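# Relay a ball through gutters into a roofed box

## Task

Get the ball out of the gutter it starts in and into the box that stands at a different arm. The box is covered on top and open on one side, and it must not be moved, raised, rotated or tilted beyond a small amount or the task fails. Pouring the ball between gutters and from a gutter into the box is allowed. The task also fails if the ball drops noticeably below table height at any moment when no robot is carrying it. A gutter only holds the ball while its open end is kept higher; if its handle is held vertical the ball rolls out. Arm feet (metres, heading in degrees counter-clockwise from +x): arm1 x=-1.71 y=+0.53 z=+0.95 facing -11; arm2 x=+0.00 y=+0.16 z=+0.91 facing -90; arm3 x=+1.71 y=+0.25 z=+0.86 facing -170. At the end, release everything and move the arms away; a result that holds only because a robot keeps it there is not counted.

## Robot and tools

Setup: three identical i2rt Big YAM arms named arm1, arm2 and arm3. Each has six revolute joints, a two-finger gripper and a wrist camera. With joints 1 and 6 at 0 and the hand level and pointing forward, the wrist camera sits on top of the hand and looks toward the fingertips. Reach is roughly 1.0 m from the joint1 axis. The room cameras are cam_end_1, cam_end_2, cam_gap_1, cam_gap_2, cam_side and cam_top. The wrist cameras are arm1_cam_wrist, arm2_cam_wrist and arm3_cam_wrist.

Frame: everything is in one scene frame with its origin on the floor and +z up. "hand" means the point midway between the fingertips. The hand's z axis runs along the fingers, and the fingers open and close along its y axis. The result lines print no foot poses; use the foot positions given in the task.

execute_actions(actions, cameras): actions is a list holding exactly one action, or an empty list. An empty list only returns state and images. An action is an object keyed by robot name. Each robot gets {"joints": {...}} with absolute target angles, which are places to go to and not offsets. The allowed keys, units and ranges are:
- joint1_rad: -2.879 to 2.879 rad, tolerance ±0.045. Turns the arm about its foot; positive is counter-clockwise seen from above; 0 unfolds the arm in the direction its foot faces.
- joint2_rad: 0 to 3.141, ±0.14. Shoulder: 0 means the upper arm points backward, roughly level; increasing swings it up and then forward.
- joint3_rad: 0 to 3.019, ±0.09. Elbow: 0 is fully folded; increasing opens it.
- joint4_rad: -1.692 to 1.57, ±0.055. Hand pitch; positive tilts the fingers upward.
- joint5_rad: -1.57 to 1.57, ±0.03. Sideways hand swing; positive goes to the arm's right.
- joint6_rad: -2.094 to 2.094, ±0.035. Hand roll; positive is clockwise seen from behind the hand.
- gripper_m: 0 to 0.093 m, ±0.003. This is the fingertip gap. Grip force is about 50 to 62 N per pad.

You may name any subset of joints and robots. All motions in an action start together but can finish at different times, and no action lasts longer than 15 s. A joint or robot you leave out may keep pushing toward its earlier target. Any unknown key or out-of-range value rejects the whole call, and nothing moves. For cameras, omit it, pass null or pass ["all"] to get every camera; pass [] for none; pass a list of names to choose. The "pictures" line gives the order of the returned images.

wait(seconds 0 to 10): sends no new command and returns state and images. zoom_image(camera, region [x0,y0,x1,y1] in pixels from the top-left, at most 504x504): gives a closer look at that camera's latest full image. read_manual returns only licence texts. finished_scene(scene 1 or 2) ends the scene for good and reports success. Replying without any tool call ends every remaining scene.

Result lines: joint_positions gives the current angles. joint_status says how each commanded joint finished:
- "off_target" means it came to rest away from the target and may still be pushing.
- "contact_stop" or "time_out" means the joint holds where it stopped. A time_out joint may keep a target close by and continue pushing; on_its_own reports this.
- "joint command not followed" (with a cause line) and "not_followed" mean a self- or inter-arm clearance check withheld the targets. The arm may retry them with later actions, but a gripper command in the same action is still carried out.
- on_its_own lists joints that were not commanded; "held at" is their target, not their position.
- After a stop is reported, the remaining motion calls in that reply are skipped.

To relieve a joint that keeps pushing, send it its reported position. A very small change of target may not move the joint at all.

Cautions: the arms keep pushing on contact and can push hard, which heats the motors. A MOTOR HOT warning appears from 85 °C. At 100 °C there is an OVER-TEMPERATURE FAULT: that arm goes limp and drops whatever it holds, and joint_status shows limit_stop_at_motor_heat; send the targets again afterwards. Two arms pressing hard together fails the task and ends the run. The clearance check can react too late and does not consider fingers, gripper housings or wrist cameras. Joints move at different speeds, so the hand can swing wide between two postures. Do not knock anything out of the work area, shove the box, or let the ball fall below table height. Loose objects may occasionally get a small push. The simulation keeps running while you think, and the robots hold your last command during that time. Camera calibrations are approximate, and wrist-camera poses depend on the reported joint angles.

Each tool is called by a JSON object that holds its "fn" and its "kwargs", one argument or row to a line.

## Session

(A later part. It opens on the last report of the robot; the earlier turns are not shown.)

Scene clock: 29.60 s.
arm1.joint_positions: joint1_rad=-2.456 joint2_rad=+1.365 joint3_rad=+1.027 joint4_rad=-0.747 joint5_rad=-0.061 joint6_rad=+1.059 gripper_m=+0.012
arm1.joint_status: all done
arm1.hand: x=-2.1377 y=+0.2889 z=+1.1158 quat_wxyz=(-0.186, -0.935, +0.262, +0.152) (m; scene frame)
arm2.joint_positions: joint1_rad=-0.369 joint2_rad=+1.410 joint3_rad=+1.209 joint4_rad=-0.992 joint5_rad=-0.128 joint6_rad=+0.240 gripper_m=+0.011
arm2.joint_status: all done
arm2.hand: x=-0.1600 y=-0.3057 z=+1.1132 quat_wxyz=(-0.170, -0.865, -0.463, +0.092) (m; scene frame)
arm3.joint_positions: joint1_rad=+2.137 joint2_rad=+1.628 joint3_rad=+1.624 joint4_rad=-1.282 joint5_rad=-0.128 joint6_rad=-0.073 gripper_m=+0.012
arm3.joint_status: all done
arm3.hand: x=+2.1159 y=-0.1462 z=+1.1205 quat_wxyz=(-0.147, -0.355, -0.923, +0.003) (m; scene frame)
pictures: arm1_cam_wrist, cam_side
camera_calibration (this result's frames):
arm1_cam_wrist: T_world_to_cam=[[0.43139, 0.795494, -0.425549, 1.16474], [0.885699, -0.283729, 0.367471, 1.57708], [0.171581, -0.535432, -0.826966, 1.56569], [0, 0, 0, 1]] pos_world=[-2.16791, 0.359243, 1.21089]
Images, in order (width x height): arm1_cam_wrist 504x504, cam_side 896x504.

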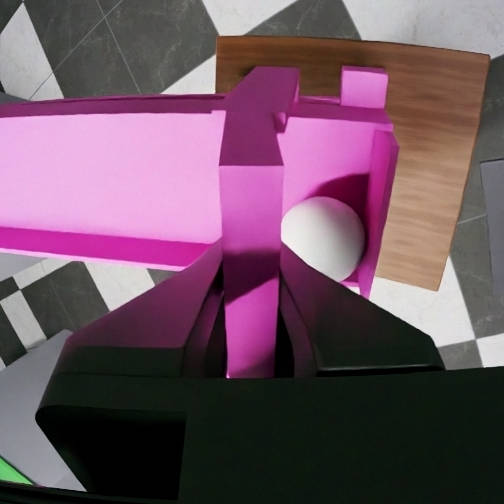

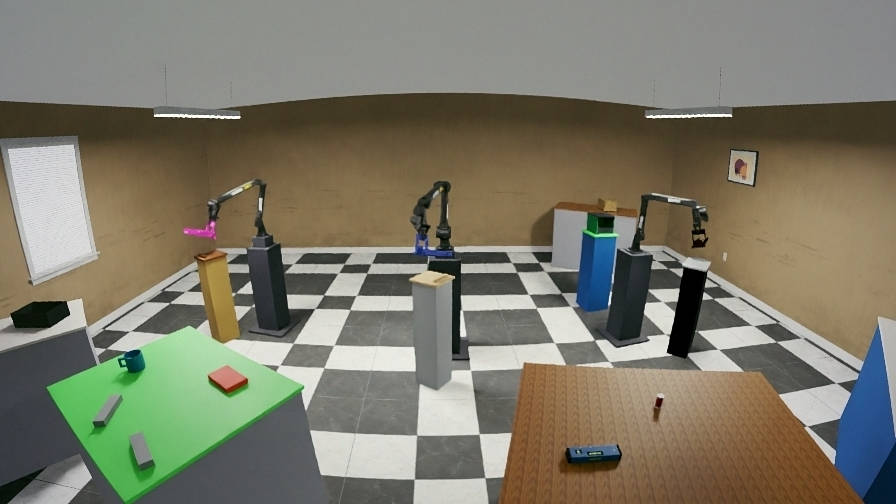

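{"fn": "execute_actions", "kwargs": {
  "actions": [
    {"arm1":{"joints":{"joint1_rad":-1.7,"joint4_rad":-0.66,"joint5_rad":0,"joint6_rad":1.571}},"arm2":{"joints":{"joint1_rad":-1.78,"joint5_rad":0,"joint6_rad":1.571}},"arm3":{"joints":{"joint1_rad":1.0,"joint5_rad":0,"joint6_rad":1.571}}}
  ],
  "cameras": ["arm1_cam_wrist"]
}}

{"fn": "execute_actions", "kwargs": {
  "actions": [
    {"arm1":{"joints":{"joint1_rad":-0.85}},"arm3":{"joints":{"joint1_rad":-0.12}}}
  ],
  "cameras": ["arm1_cam_wrist"]
}}

{"fn": "execute_actions", "kwargs": {
  "actions": [
    {"arm1":{"joints":{"joint1_rad":-0.018}}}
  ],
  "cameras": ["arm1_cam_wrist","cam_side","cam_gap_1","cam_gap_2"]
}}

{"fn": "zoom_image", "kwargs": {
  "camera": "cam_side",
  "region": [250, 160, 460, 270]
}}

{"fn": "zoom_image", "kwargs": {
  "camera": "cam_side",
  "region": [500, 160, 660, 270]
}}

Scene clock: 34.03 s.
arm1.joint_positions: joint1_rad=-1.694 joint2_rad=+1.365 joint3_rad=+1.027 joint4_rad=-0.680 joint5_rad=-0.002 joint6_rad=+1.562 gripper_m=+0.012
arm1.joint_status: all done
arm1.hand: x=-1.8690 y=+0.0529 z=+1.1219 quat_wxyz=(-0.266, -0.952, +0.145, +0.043) (m; scene frame)
arm2.joint_positions: joint1_rad=-1.782 joint2_rad=+1.419 joint3_rad=+1.209 joint4_rad=-0.992 joint5_rad=+0.002 joint6_rad=+1.558 gripper_m=+0.011
arm2.joint_status: all done
arm2.hand: x=-0.4851 y=+0.2659 z=+1.1092 quat_wxyz=(-0.107, -0.624, +0.760, +0.144) (m; scene frame)
arm3.joint_positions: joint1_rad=+0.993 joint2_rad=+1.636 joint3_rad=+1.624 joint4_rad=-1.280 joint5_rad=+0.003 joint6_rad=+1.561 gripper_m=+0.012
arm3.joint_status: all done
arm3.hand: x=+1.4994 y=-0.2677 z=+1.1222 quat_wxyz=(-0.132, -0.972, +0.190, +0.037) (m; scene frame)
pictures: arm1_cam_wrist
camera_calibration (this result's frames):
arm1_cam_wrist: T_world_to_cam=[[0.251108, 0.81811, -0.51734, 1.00398], [0.866365, 0.0484008, 0.49706, 1.07082], [0.431689, -0.573022, -0.696628, 1.74013], [0, 0, 0, 1]] pos_world=[-1.93102, 0.123933, 1.19936]
Images, in order (width x height): arm1_cam_wrist 504x504.

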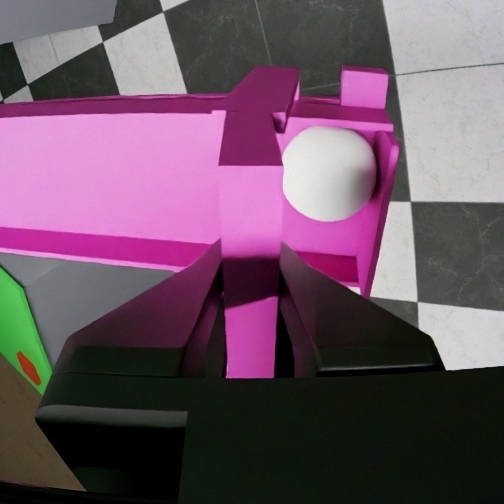

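Scene clock: 35.73 s.
arm1.joint_positions: joint1_rad=-0.846 joint2_rad=+1.365 joint3_rad=+1.027 joint4_rad=-0.680 joint5_rad=-0.002 joint6_rad=+1.564 gripper_m=+0.012
arm1.joint_status: all done
arm1.hand: x=-1.4594 y=+0.0987 z=+1.1223 quat_wxyz=(-0.260, -0.928, -0.258, -0.073) (m; scene frame)
arm2.joint_positions: joint1_rad=-1.782 joint2_rad=+1.419 joint3_rad=+1.209 joint4_rad=-0.992 joint5_rad=+0.002 joint6_rad=+1.558 gripper_m=+0.011
arm2.joint_status: not commanded
arm2.hand: x=-0.4851 y=+0.2659 z=+1.1092 quat_wxyz=(-0.107, -0.624, +0.760, +0.144) (m; scene frame)
arm3.joint_positions: joint1_rad=-0.127 joint2_rad=+1.636 joint3_rad=+1.624 joint4_rad=-1.280 joint5_rad=+0.003 joint6_rad=+1.564 gripper_m=+0.012
arm3.joint_status: all done
arm3.hand: x=+1.1555 y=+0.2229 z=+1.1314 quat_wxyz=(-0.101, -0.720, +0.678, +0.105) (m; scene frame)
pictures: arm1_cam_wrist
camera_calibration (this result's frames):
arm1_cam_wrist: T_world_to_cam=[[-0.443325, 0.731416, -0.518164, -0.140119], [0.534015, 0.679802, 0.502689, 0.159851], [0.719924, -0.0538533, -0.69196, 1.95405], [0, 0, 0, 1]] pos_world=[-1.55425, 0.0990503, 1.19917]
Images, in order (width x height): arm1_cam_wrist 504x504.

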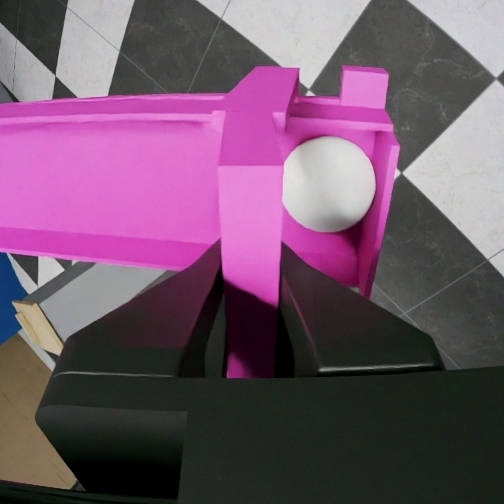

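Scene clock: 37.17 s.
arm1.joint_positions: joint1_rad=-0.014 joint2_rad=+1.365 joint3_rad=+1.027 joint4_rad=-0.680 joint5_rad=-0.002 joint6_rad=+1.564 gripper_m=+0.012
arm1.joint_status: all done
arm1.hand: x=-1.2247 y=+0.4281 z=+1.1249 quat_wxyz=(-0.209, -0.744, -0.610, -0.175) (m; scene frame)
arm2.joint_positions: joint1_rad=-1.782 joint2_rad=+1.419 joint3_rad=+1.209 joint4_rad=-0.992 joint5_rad=+0.002 joint6_rad=+1.558 gripper_m=+0.011
arm2.joint_status: not commanded
arm2.hand: x=-0.4851 y=+0.2659 z=+1.1092 quat_wxyz=(-0.107, -0.624, +0.760, +0.144) (m; scene frame)
arm3.joint_positions: joint1_rad=-0.127 joint2_rad=+1.636 joint3_rad=+1.624 joint4_rad=-1.280 joint5_rad=+0.003 joint6_rad=+1.564 gripper_m=+0.012
arm3.joint_status: not commanded
arm3.hand: x=+1.1555 y=+0.2229 z=+1.1314 quat_wxyz=(-0.101, -0.720, +0.678, +0.105) (m; scene frame)
pictures: arm1_cam_wrist, cam_gap_1, cam_gap_2, cam_side
camera_calibration (this result's frames):
arm1_cam_wrist: T_world_to_cam=[[-0.836164, 0.166423, -0.522622, -0.509903], [-0.145595, 0.851322, 0.504037, -1.09802], [0.528803, 0.497548, -0.687614, 1.32961], [0, 0, 0, 1]] pos_world=[-1.28933, 0.35808, 1.20121]
Images, in order (width x height): arm1_cam_wrist 504x504, cam_gap_1 896x504, cam_gap_2 896x504, cam_side 896x504.

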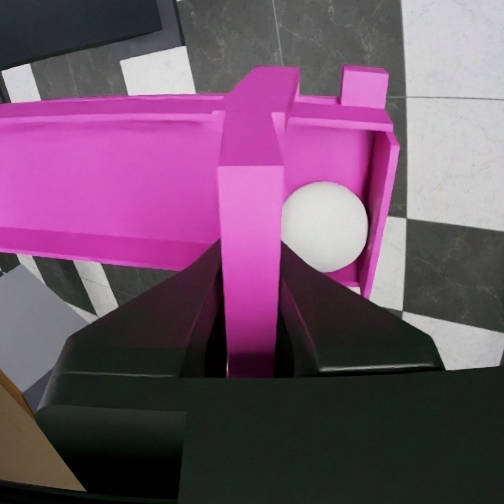

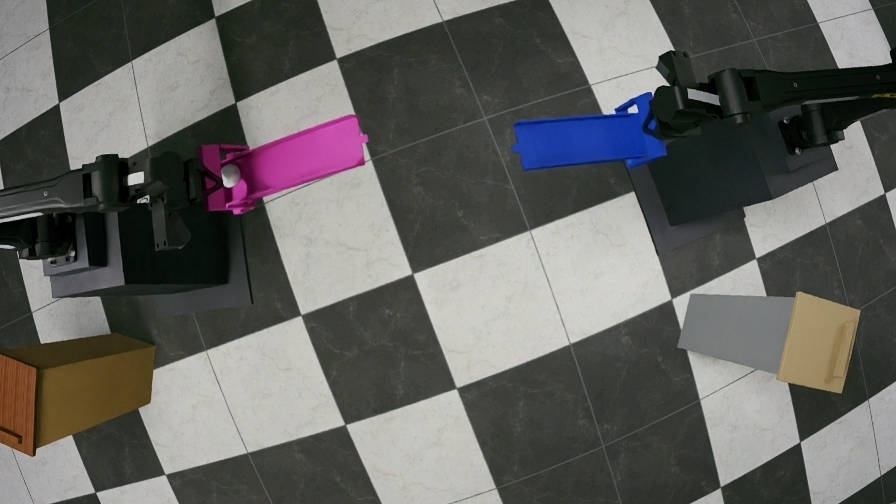

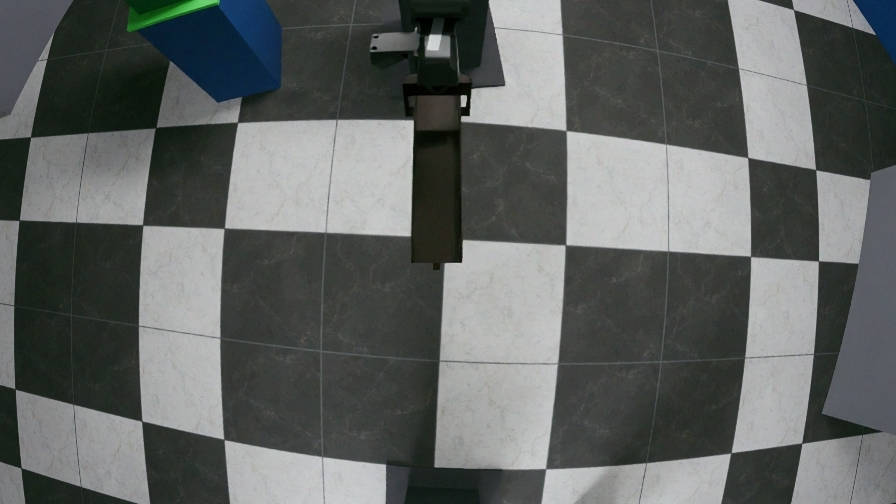

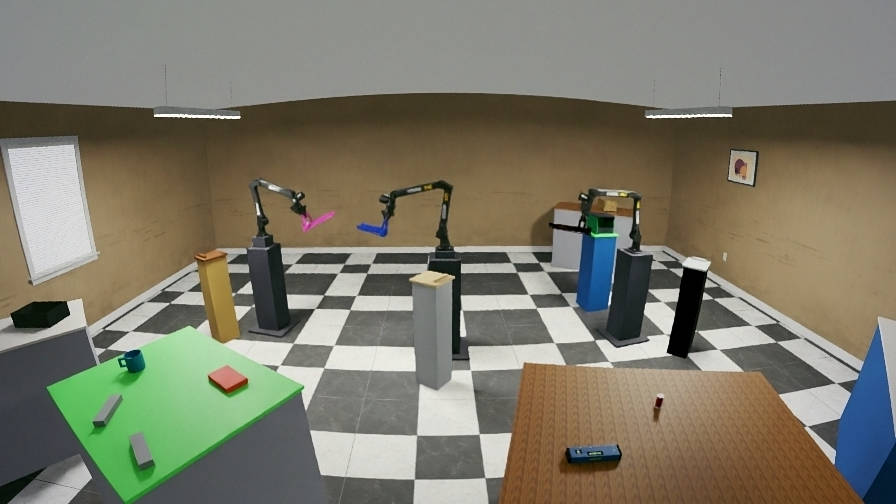

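Region (250, 160, 460, 270) of cam_side's 896x504 image, scaled by 2.400, with more detail than that image has; it fills the top 264 rows of this view, and the rest is white.

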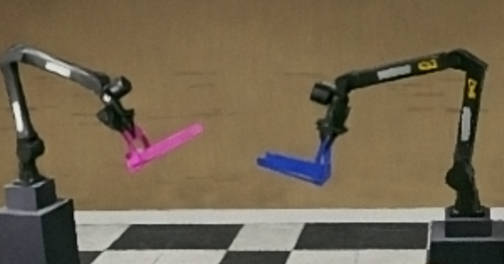

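Region (500, 160, 660, 270) of cam_side's 896x504 image, scaled by 3.150, with more detail than that image has; it fills the top 346 rows of this view, and the rest is white.

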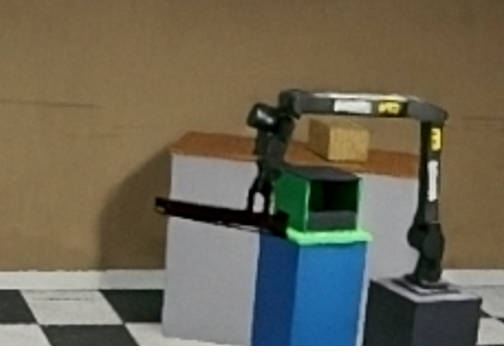

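{"fn": "execute_actions", "kwargs": {
  "actions": [
    {"arm1":{"joints":{"joint2_rad":2.0,"joint3_rad":1.96,"joint4_rad":-0.85}},"arm2":{"joints":{"joint2_rad":2.04,"joint3_rad":1.82,"joint4_rad":-1.09}}}
  ],
  "cameras": ["arm1_cam_wrist"]
}}

{"fn": "execute_actions", "kwargs": {
  "actions": [
    {"arm1":{"joints":{"joint4_rad":-1.2}}}
  ],
  "cameras": ["arm1_cam_wrist","cam_side","cam_gap_1","cam_top"]
}}

{"fn": "zoom_image", "kwargs": {
  "camera": "cam_side",
  "region": [290, 180, 400, 260]
}}

Scene clock: 42.93 s.
arm1.joint_positions: joint1_rad=-0.014 joint2_rad=+2.028 joint3_rad=+1.870 joint4_rad=-0.876 joint5_rad=+0.000 joint6_rad=+1.572 gripper_m=+0.012
arm1.joint_status: joint3_rad time_out (moved +0.842 of +0.933); the others done
arm1.on_its_own: joint3_rad reads +1.870 and still pushes toward +1.960 since a time_out
arm1.hand: x=-0.9776 y=+0.3770 z=+1.1135 quat_wxyz=(-0.202, -0.748, -0.608, -0.170) (m; scene frame)
arm2.joint_positions: joint1_rad=-1.782 joint2_rad=+2.053 joint3_rad=+1.741 joint4_rad=-1.092 joint5_rad=+0.002 joint6_rad=+1.559 gripper_m=+0.011
arm2.joint_status: all done
arm2.hand: x=-0.6480 y=+0.3023 z=+0.9763 quat_wxyz=(-0.044, -0.632, +0.771, +0.066) (m; scene frame)
arm3.joint_positions: joint1_rad=-0.127 joint2_rad=+1.636 joint3_rad=+1.624 joint4_rad=-1.280 joint5_rad=+0.003 joint6_rad=+1.564 gripper_m=+0.012
arm3.joint_status: not commanded
arm3.hand: x=+1.1555 y=+0.2229 z=+1.1314 quat_wxyz=(-0.101, -0.720, +0.678, +0.105) (m; scene frame)
pictures: arm1_cam_wrist
camera_calibration (this result's frames):
arm1_cam_wrist: T_world_to_cam=[[-0.843358, 0.175581, -0.507858, -0.32763], [-0.130983, 0.849431, 0.511185, -1.00578], [0.521144, 0.497633, -0.693376, 1.2154], [0, 0, 0, 1]] pos_world=[-1.04145, 0.307043, 1.19048]
Images, in order (width x height): arm1_cam_wrist 504x504.

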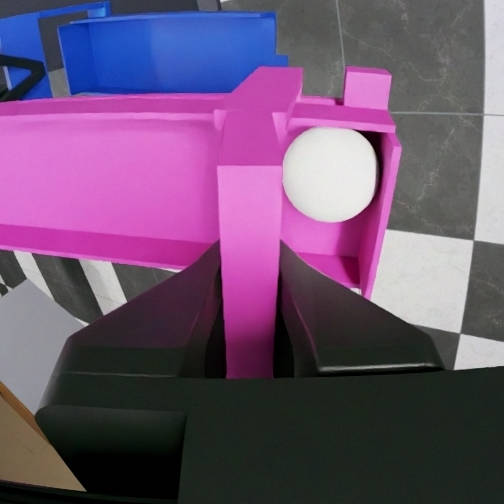

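not run: a stop came earlier in this reply.

This scene's latest camera images include none from cam_side. They are from: arm1_cam_wrist. Call execute_actions without "cameras", or with cam_side in "cameras", to get its image.

{"fn": "execute_actions", "kwargs": {
  "actions": [
    {"arm1":{"joints":{"joint4_rad":-1.1}}}
  ],
  "cameras": ["arm1_cam_wrist","cam_side","cam_gap_1","cam_top"]
}}

{"fn": "zoom_image", "kwargs": {
  "camera": "cam_side",
  "region": [290, 180, 400, 260]
}}

Scene clock: 44.50 s.
arm1.joint_positions: joint1_rad=-0.014 joint2_rad=+2.028 joint3_rad=+1.881 joint4_rad=-1.101 joint5_rad=+0.000 joint6_rad=+1.572 gripper_m=+0.012
arm1.joint_status: all done
arm1.hand: x=-1.0237 y=+0.3867 z=+1.0960 quat_wxyz=(-0.121, -0.766, -0.623, -0.104) (m; scene frame)
arm2.joint_positions: joint1_rad=-1.782 joint2_rad=+2.053 joint3_rad=+1.741 joint4_rad=-1.092 joint5_rad=+0.002 joint6_rad=+1.559 gripper_m=+0.011
arm2.joint_status: not commanded
arm2.hand: x=-0.6480 y=+0.3023 z=+0.9763 quat_wxyz=(-0.044, -0.632, +0.771, +0.066) (m; scene frame)
arm3.joint_positions: joint1_rad=-0.127 joint2_rad=+1.636 joint3_rad=+1.624 joint4_rad=-1.280 joint5_rad=+0.003 joint6_rad=+1.564 gripper_m=+0.012
arm3.joint_status: not commanded
arm3.hand: x=+1.1555 y=+0.2229 z=+1.1314 quat_wxyz=(-0.101, -0.720, +0.678, +0.105) (m; scene frame)
pictures: arm1_cam_wrist, cam_gap_1, cam_side, cam_top
camera_calibration (this result's frames):
arm1_cam_wrist: T_world_to_cam=[[-0.929937, 0.191875, -0.313689, -0.684824], [-0.0195227, 0.826104, 0.563179, -0.944871], [0.3672, 0.529845, -0.764479, 1.13034], [0, 0, 0, 1]] pos_world=[-1.07035, 0.313058, 1.18143]
Images, in order (width x height): arm1_cam_wrist 504x504, cam_gap_1 896x504, cam_side 896x504, cam_top 896x504.

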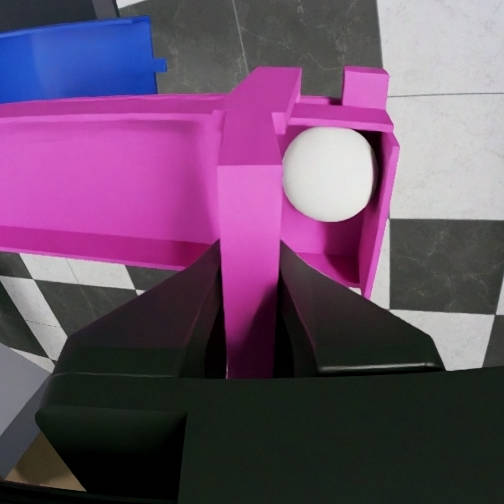

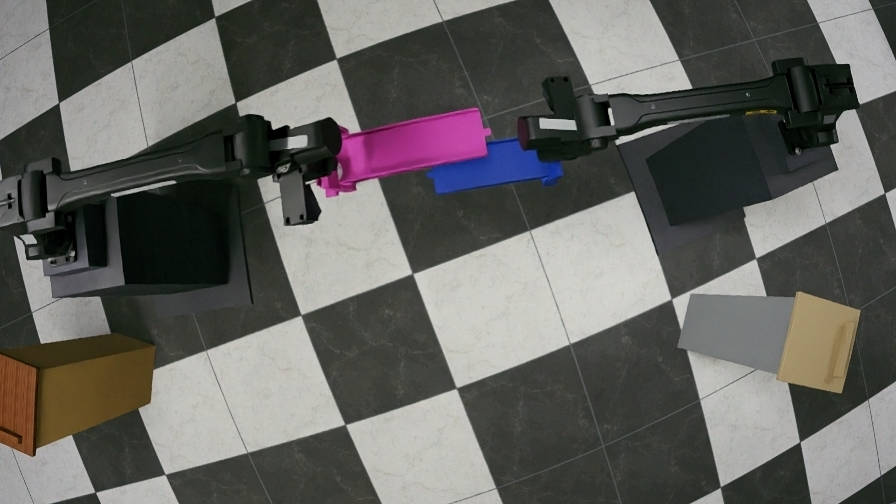

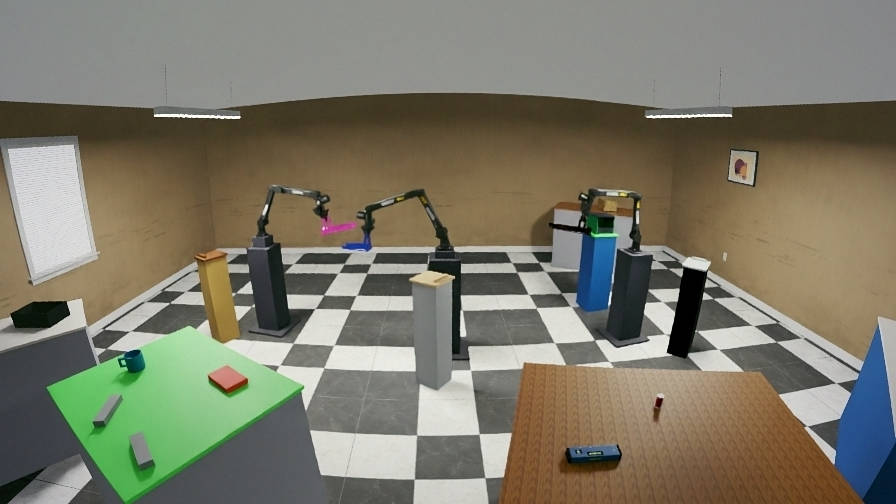

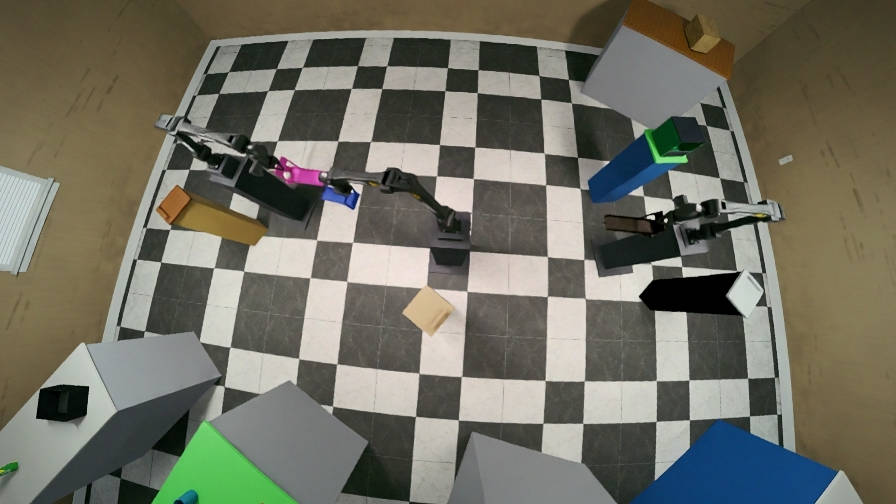

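Region (290, 180, 400, 260) of cam_side's 896x504 image, scaled by 4.582, with more detail than that image has; it fills the top 367 rows of this view, and the rest is white.

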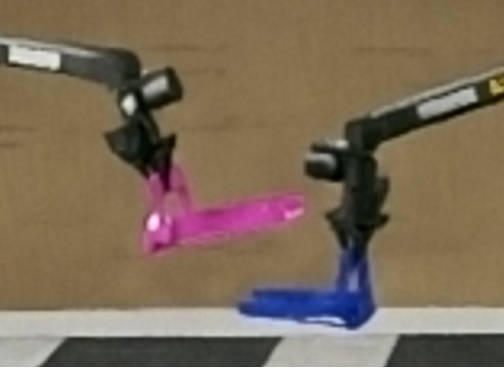

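{"fn": "execute_actions", "kwargs": {
  "actions": [
    {"arm1":{"joints":{"joint4_rad":-1.25}},"arm2":{"joints":{"joint1_rad":-1.827,"joint4_rad":-1.01}}}
  ],
  "cameras": ["arm1_cam_wrist","arm2_cam_wrist","cam_side","cam_gap_1"]
}}

{"fn": "zoom_image", "kwargs": {
  "camera": "cam_side",
  "region": [300, 200, 390, 260]
}}

{"fn": "zoom_image", "kwargs": {
  "camera": "cam_gap_1",
  "region": [300, 60, 600, 240]
}}

Scene clock: 46.63 s.
arm1.joint_positions: joint1_rad=-0.014 joint2_rad=+2.028 joint3_rad=+1.881 joint4_rad=-1.247 joint5_rad=+0.000 joint6_rad=+1.572 gripper_m=+0.012
arm1.joint_status: all done
arm1.hand: x=-1.0579 y=+0.3938 z=+1.0872 quat_wxyz=(-0.065, -0.773, -0.629, -0.058) (m; scene frame)
arm2.joint_positions: joint1_rad=-1.827 joint2_rad=+2.053 joint3_rad=+1.741 joint4_rad=-1.026 joint5_rad=+0.000 joint6_rad=+1.559 gripper_m=+0.011
arm2.joint_status: all done
arm2.hand: x=-0.6566 y=+0.3350 z=+0.9798 quat_wxyz=(-0.063, -0.612, +0.783, +0.093) (m; scene frame)
arm3.joint_positions: joint1_rad=-0.127 joint2_rad=+1.636 joint3_rad=+1.624 joint4_rad=-1.280 joint5_rad=+0.003 joint6_rad=+1.564 gripper_m=+0.012
arm3.joint_status: not commanded
arm3.hand: x=+1.1555 y=+0.2229 z=+1.1314 quat_wxyz=(-0.101, -0.720, +0.678, +0.105) (m; scene frame)
pictures: arm1_cam_wrist, arm2_cam_wrist, cam_gap_1, cam_side
camera_calibration (this result's frames):
arm1_cam_wrist: T_world_to_cam=[[-0.965107, 0.197999, -0.171362, -0.915164], [0.0622455, 0.809124, 0.584332, -0.876253], [0.254351, 0.553277, -0.793215, 1.03503], [0, 0, 0, 1]] pos_world=[-1.09195, 0.317541, 1.1762]
arm2_cam_wrist: T_world_to_cam=[[0.945294, -0.242058, -0.218696, 0.912168], [-0.081707, -0.824704, 0.559632, -0.320359], [-0.315822, -0.511148, -0.799365, 0.866847], [0, 0, 0, 1]] pos_world=[-0.614672, 0.399683, 1.0717]
Images, in order (width x height): arm1_cam_wrist 504x504, arm2_cam_wrist 504x504, cam_gap_1 896x504, cam_side 896x504.

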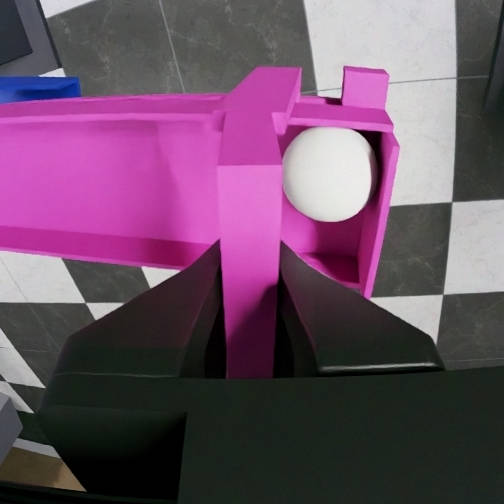

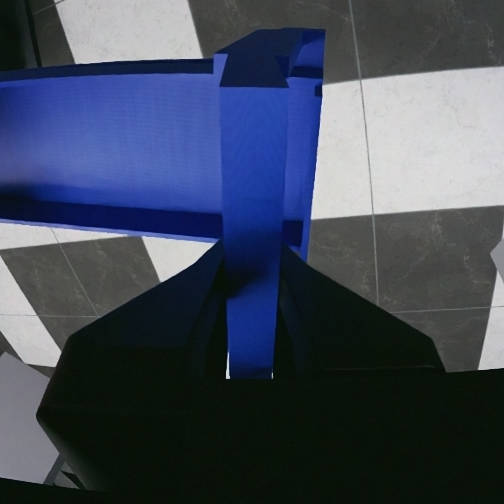

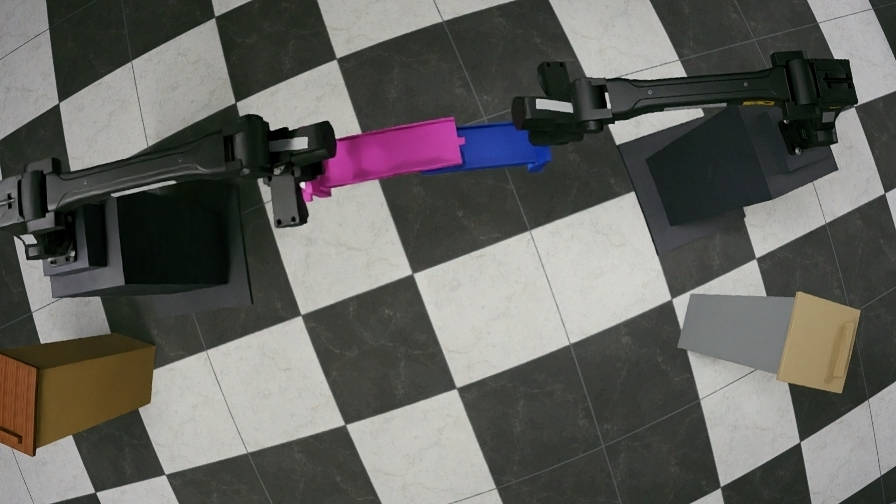

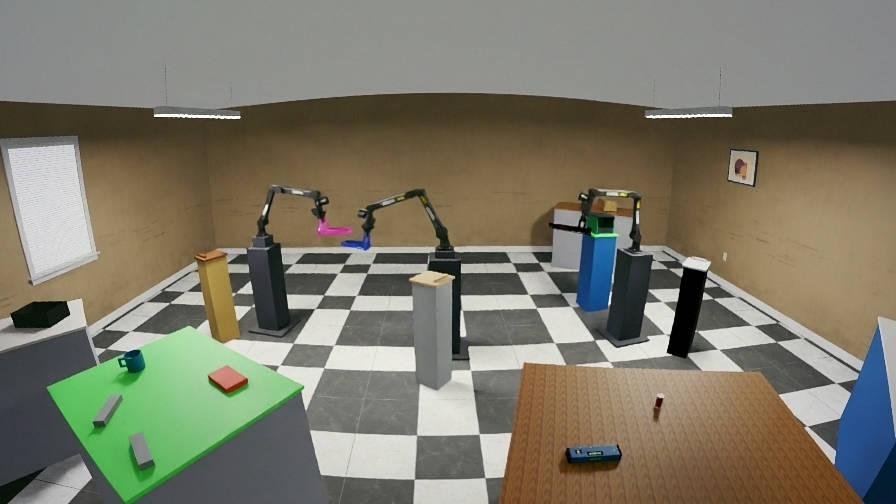

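Region (300, 200, 390, 260) of cam_side's 896x504 image, scaled by 5.600, with more detail than that image has.

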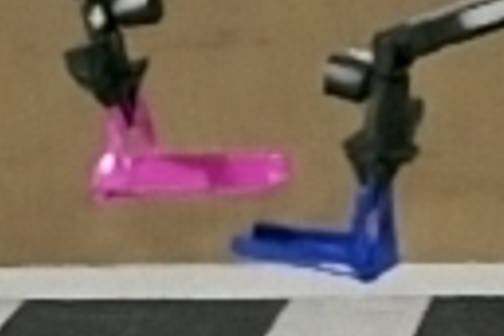

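Region (300, 60, 600, 240) of cam_gap_1's 896x504 image, scaled by 1.680, with more detail than that image has; it fills the top 302 rows of this view, and the rest is white.

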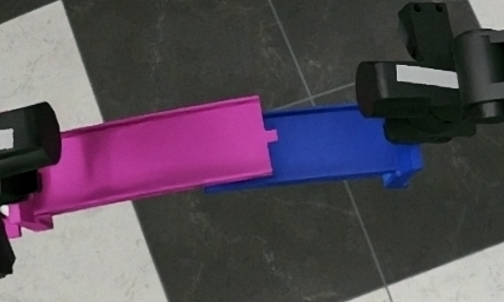

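{"fn": "execute_actions", "kwargs": {
  "actions": [
    {"arm2":{"joints":{"joint3_rad":1.87}},"arm1":{"joints":{"joint4_rad":-1.31}}}
  ],
  "cameras": ["arm1_cam_wrist","cam_side","cam_gap_1"]
}}

{"fn": "zoom_image", "kwargs": {
  "camera": "cam_side",
  "region": [300, 200, 390, 260]
}}

{"fn": "zoom_image", "kwargs": {
  "camera": "cam_gap_1",
  "region": [300, 60, 600, 240]
}}

Scene clock: 49.57 s.
arm1.joint_positions: joint1_rad=-0.014 joint2_rad=+2.028 joint3_rad=+1.881 joint4_rad=-1.307 joint5_rad=+0.000 joint6_rad=+1.572 gripper_m=+0.012
arm1.joint_status: all done
arm1.hand: x=-1.0719 y=+0.3967 z=+1.0852 quat_wxyz=(-0.042, -0.774, -0.630, -0.040) (m; scene frame)
arm2.joint_positions: joint1_rad=-1.827 joint2_rad=+2.053 joint3_rad=+1.799 joint4_rad=-1.023 joint5_rad=+0.000 joint6_rad=+1.559 gripper_m=+0.011
arm2.joint_status: all done
arm2.hand: x=-0.6767 y=+0.3400 z=+1.0044 quat_wxyz=(-0.082, -0.610, +0.780, +0.116) (m; scene frame)
arm3.joint_positions: joint1_rad=-0.127 joint2_rad=+1.636 joint3_rad=+1.624 joint4_rad=-1.280 joint5_rad=+0.003 joint6_rad=+1.564 gripper_m=+0.012
arm3.joint_status: not commanded
arm3.hand: x=+1.1555 y=+0.2229 z=+1.1314 quat_wxyz=(-0.101, -0.720, +0.678, +0.105) (m; scene frame)
pictures: arm1_cam_wrist, cam_gap_1, cam_side
camera_calibration (this result's frames):
arm1_cam_wrist: T_world_to_cam=[[-0.973386, 0.199249, -0.113223, -1.00202], [0.0956611, 0.802213, 0.589325, -0.84345], [0.208252, 0.562809, -0.799923, 0.989539], [0, 0, 0, 1]] pos_world=[-1.10074, 0.319357, 1.17517]
Images, in order (width x height): arm1_cam_wrist 504x504, cam_gap_1 896x504, cam_side 896x504.

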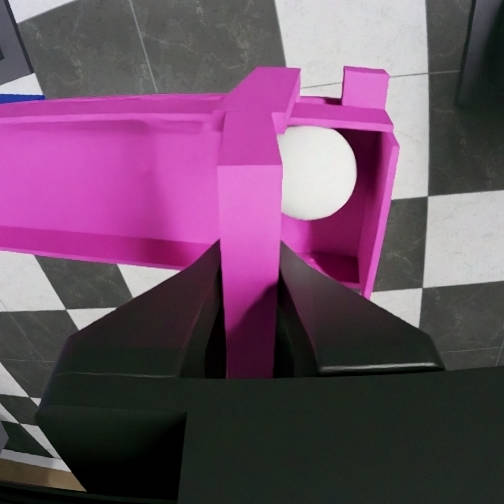

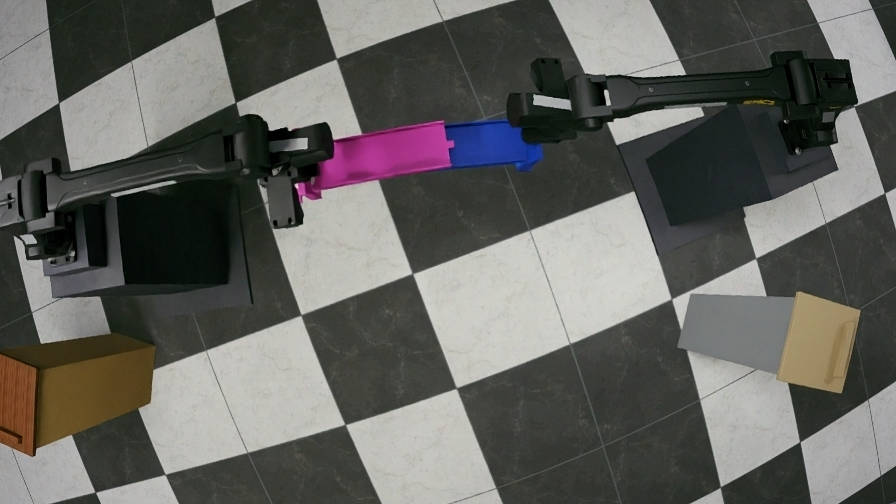

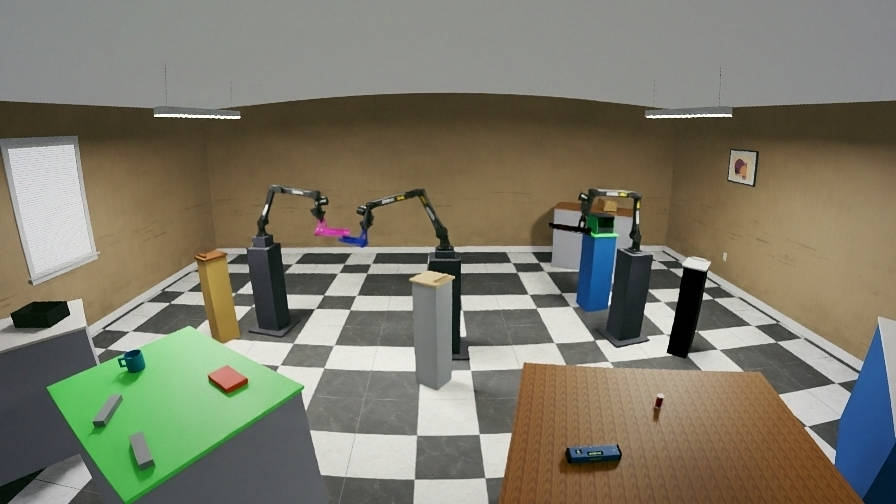

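Region (300, 200, 390, 260) of cam_side's 896x504 image, scaled by 5.600, with more detail than that image has.

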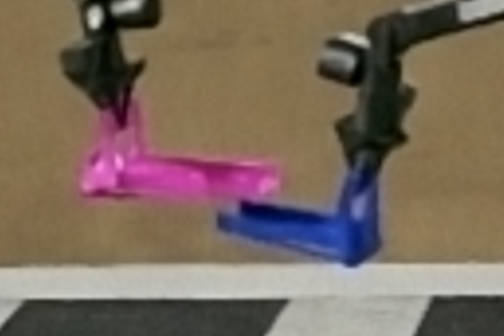

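Region (300, 60, 600, 240) of cam_gap_1's 896x504 image, scaled by 1.680, with more detail than that image has; it fills the top 302 rows of this view, and the rest is white.

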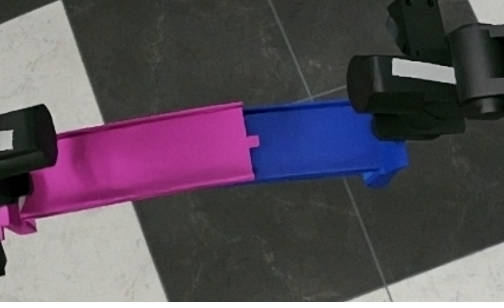

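{"fn": "execute_actions", "kwargs": {
  "actions": [
    {"arm1":{"joints":{"joint4_rad":-1.355}}}
  ],
  "cameras": ["arm1_cam_wrist","arm2_cam_wrist"]
}}

{"fn": "wait", "kwargs": {
  "seconds": 1.5
}}

Scene clock: 50.57 s.
arm1.joint_positions: joint1_rad=-0.014 joint2_rad=+2.028 joint3_rad=+1.882 joint4_rad=-1.351 joint5_rad=+0.000 joint6_rad=+1.572 gripper_m=+0.012
arm1.joint_status: all done
arm1.hand: x=-1.0824 y=+0.3988 z=+1.0845 quat_wxyz=(-0.025, -0.775, -0.631, -0.026) (m; scene frame)
arm2.joint_positions: joint1_rad=-1.827 joint2_rad=+2.053 joint3_rad=+1.799 joint4_rad=-1.023 joint5_rad=+0.000 joint6_rad=+1.559 gripper_m=+0.011
arm2.joint_status: not commanded
arm2.hand: x=-0.6767 y=+0.3400 z=+1.0044 quat_wxyz=(-0.082, -0.610, +0.780, +0.116) (m; scene frame)
arm3.joint_positions: joint1_rad=-0.127 joint2_rad=+1.636 joint3_rad=+1.624 joint4_rad=-1.280 joint5_rad=+0.003 joint6_rad=+1.564 gripper_m=+0.012
arm3.joint_status: not commanded
arm3.hand: x=+1.1555 y=+0.2229 z=+1.1314 quat_wxyz=(-0.101, -0.720, +0.678, +0.105) (m; scene frame)
pictures: arm1_cam_wrist, arm2_cam_wrist
camera_calibration (this result's frames):
arm1_cam_wrist: T_world_to_cam=[[-0.97738, 0.199731, -0.0695422, -1.06462], [0.120772, 0.79703, 0.591741, -0.817134], [0.173616, 0.569957, -0.803123, 0.953066], [0, 0, 0, 1]] pos_world=[-1.10732, 0.320711, 1.17493]
arm2_cam_wrist: T_world_to_cam=[[0.931003, -0.237624, -0.277072, 0.985147], [-0.0487523, -0.833226, 0.55078, -0.297621], [-0.361742, -0.499269, -0.78732, 0.83555], [0, 0, 0, 1]] pos_world=[-0.62943, 0.403273, 1.09473]
Images, in order (width x height): arm1_cam_wrist 504x504, arm2_cam_wrist 504x504.

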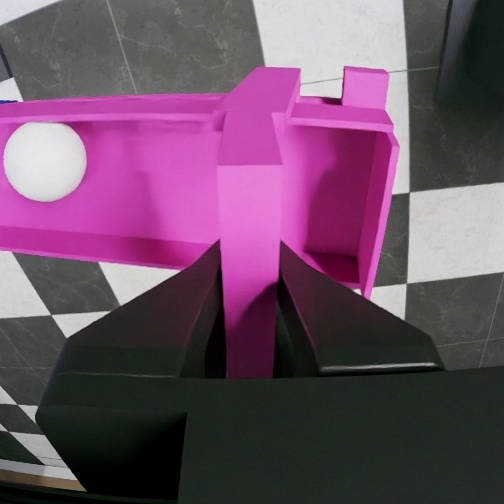

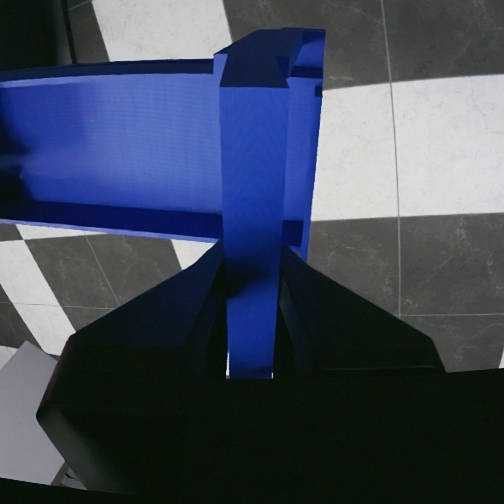

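Scene clock: 52.07 s.
arm1.joint_positions: joint1_rad=-0.014 joint2_rad=+2.028 joint3_rad=+1.885 joint4_rad=-1.353 joint5_rad=+0.000 joint6_rad=+1.572 gripper_m=+0.012
arm1.joint_status: all done
arm1.hand: x=-1.0818 y=+0.3987 z=+1.0859 quat_wxyz=(-0.026, -0.775, -0.631, -0.026) (m; scene frame)
arm2.joint_positions: joint1_rad=-1.827 joint2_rad=+2.053 joint3_rad=+1.799 joint4_rad=-1.022 joint5_rad=+0.000 joint6_rad=+1.560 gripper_m=+0.011
arm2.joint_status: not commanded
arm2.hand: x=-0.6768 y=+0.3401 z=+1.0045 quat_wxyz=(-0.082, -0.610, +0.780, +0.117) (m; scene frame)
arm3.joint_positions: joint1_rad=-0.127 joint2_rad=+1.636 joint3_rad=+1.624 joint4_rad=-1.280 joint5_rad=+0.003 joint6_rad=+1.564 gripper_m=+0.012
arm3.joint_status: not commanded
arm3.hand: x=+1.1555 y=+0.2229 z=+1.1314 quat_wxyz=(-0.101, -0.720, +0.678, +0.105) (m; scene frame)
wait: 1.50 s; at rest by 0.27 s
pictures: arm1_cam_wrist, arm2_cam_wrist, arm3_cam_wrist, cam_end_1, cam_end_2, cam_gap_1, cam_gap_2, cam_side, cam_top
camera_calibration (this result's frames):
arm1_cam_wrist: T_world_to_cam=[[-0.977273, 0.199721, -0.0710643, -1.06219], [0.119897, 0.79721, 0.591676, -0.818834], [0.174823, 0.569708, -0.803038, 0.955417], [0, 0, 0, 1]] pos_world=[-1.1069, 0.320615, 1.17624]
arm2_cam_wrist: T_world_to_cam=[[0.930512, -0.238671, -0.277818, 0.986108], [-0.0493416, -0.833299, 0.550616, -0.297778], [-0.362922, -0.498647, -0.787171, 0.834429], [0, 0, 0, 1]] pos_world=[-0.629446, 0.403304, 1.09476]
arm3_cam_wrist: T_world_to_cam=[[0.960135, 0.0582381, -0.273404, -0.818127], [0.203733, -0.815468, 0.541761, -0.663147], [-0.191401, -0.575865, -0.794824, 1.36956], [0, 0, 0, 1]] pos_world=[1.18275, 0.295553, 1.22415]
Images, in order (width x height): arm1_cam_wrist 504x504, arm2_cam_wrist 504x504, arm3_cam_wrist 504x504, cam_end_1 896x504, cam_end_2 896x504, cam_gap_1 896x504, cam_gap_2 896x504, cam_side 896x504, cam_top 896x504.

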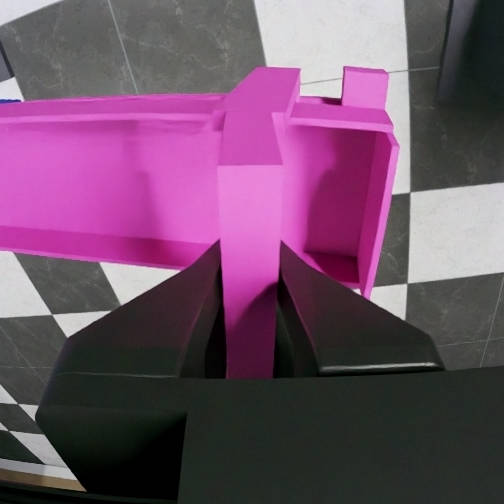

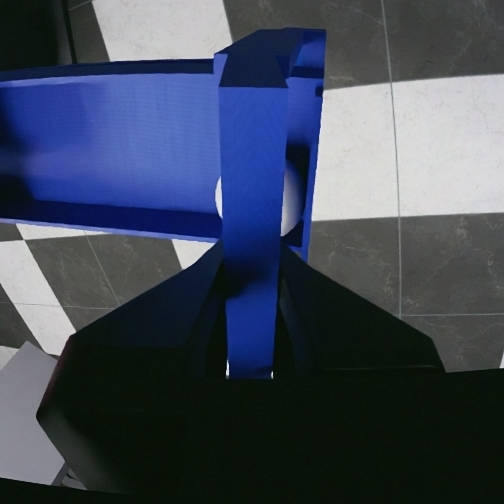

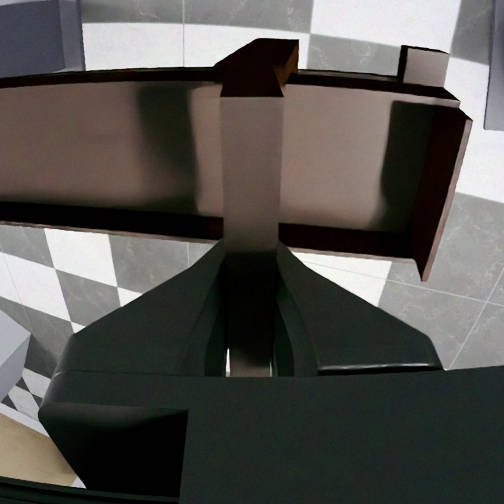

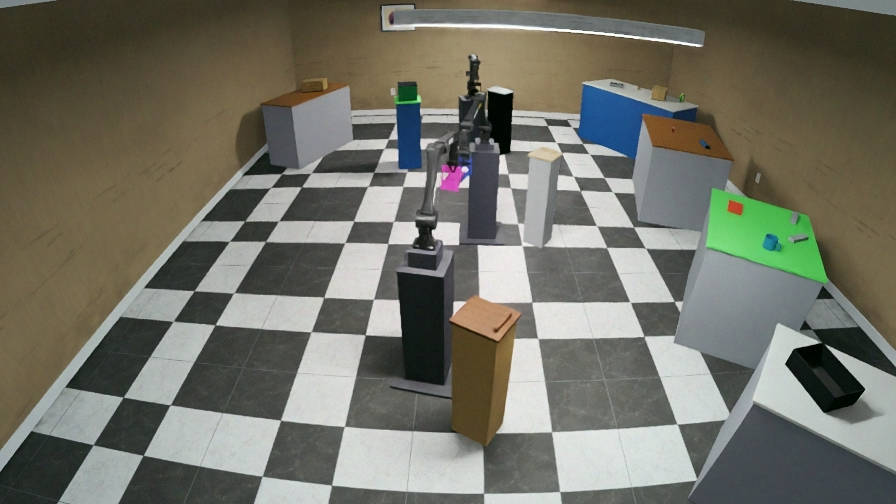

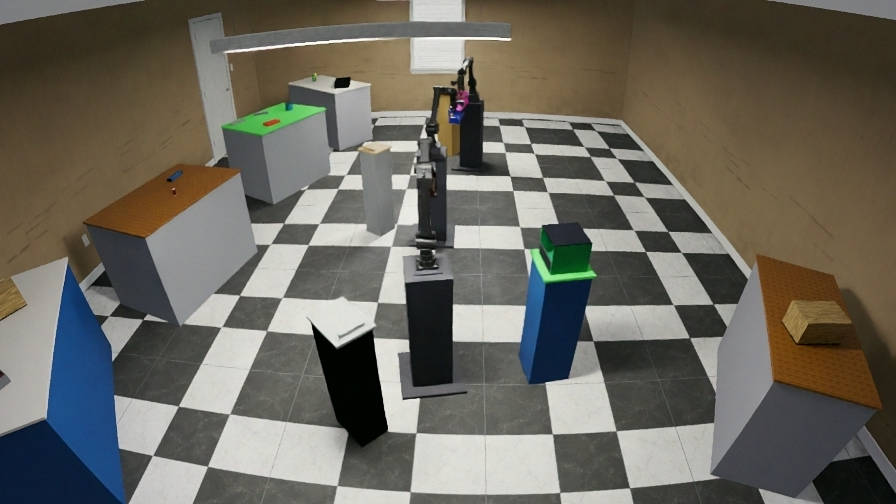

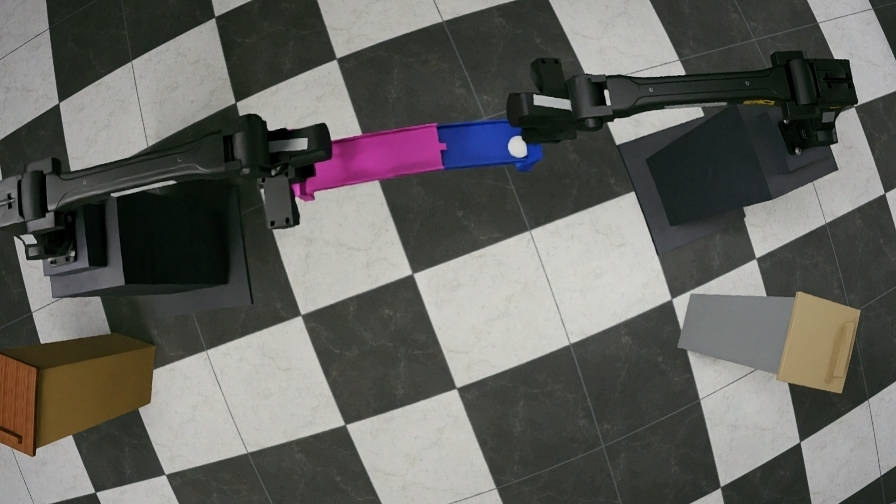

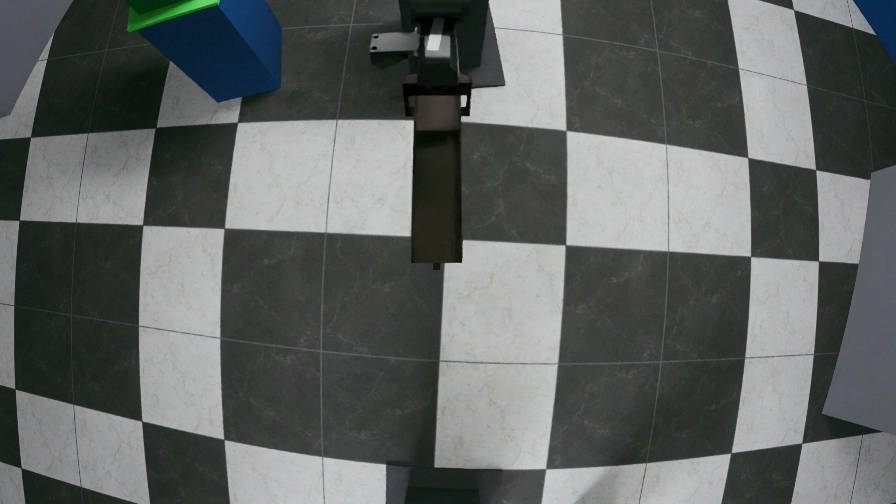

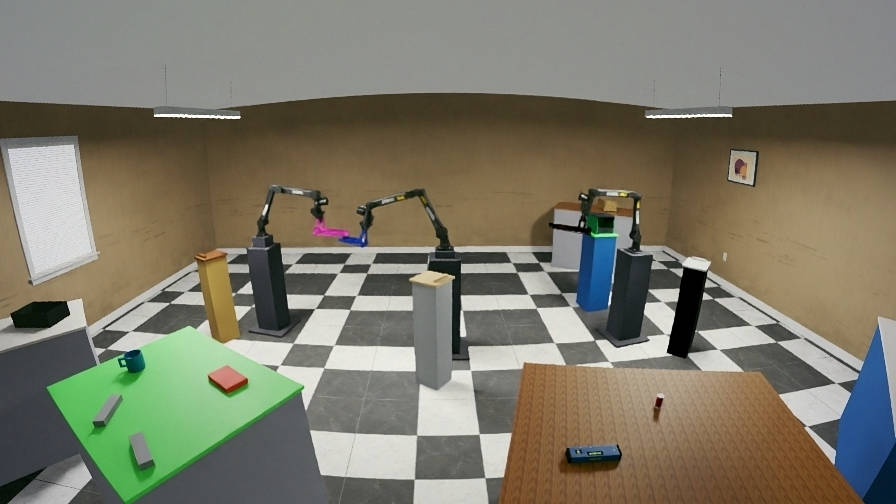

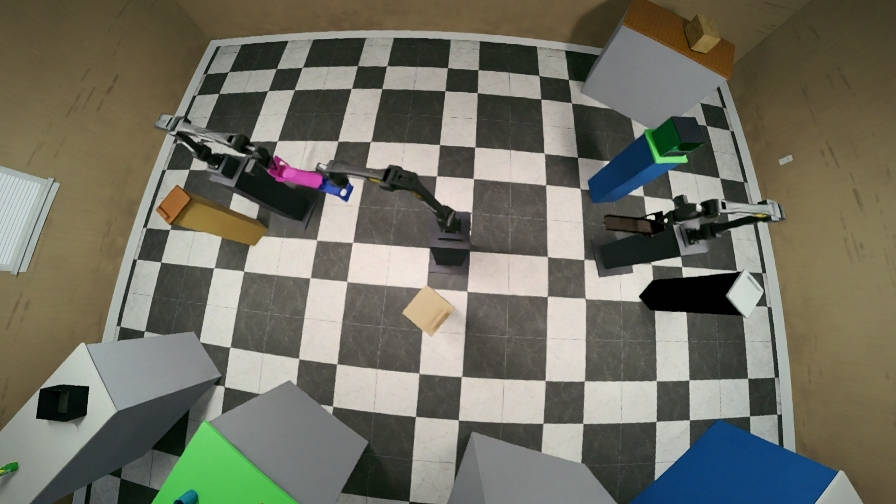

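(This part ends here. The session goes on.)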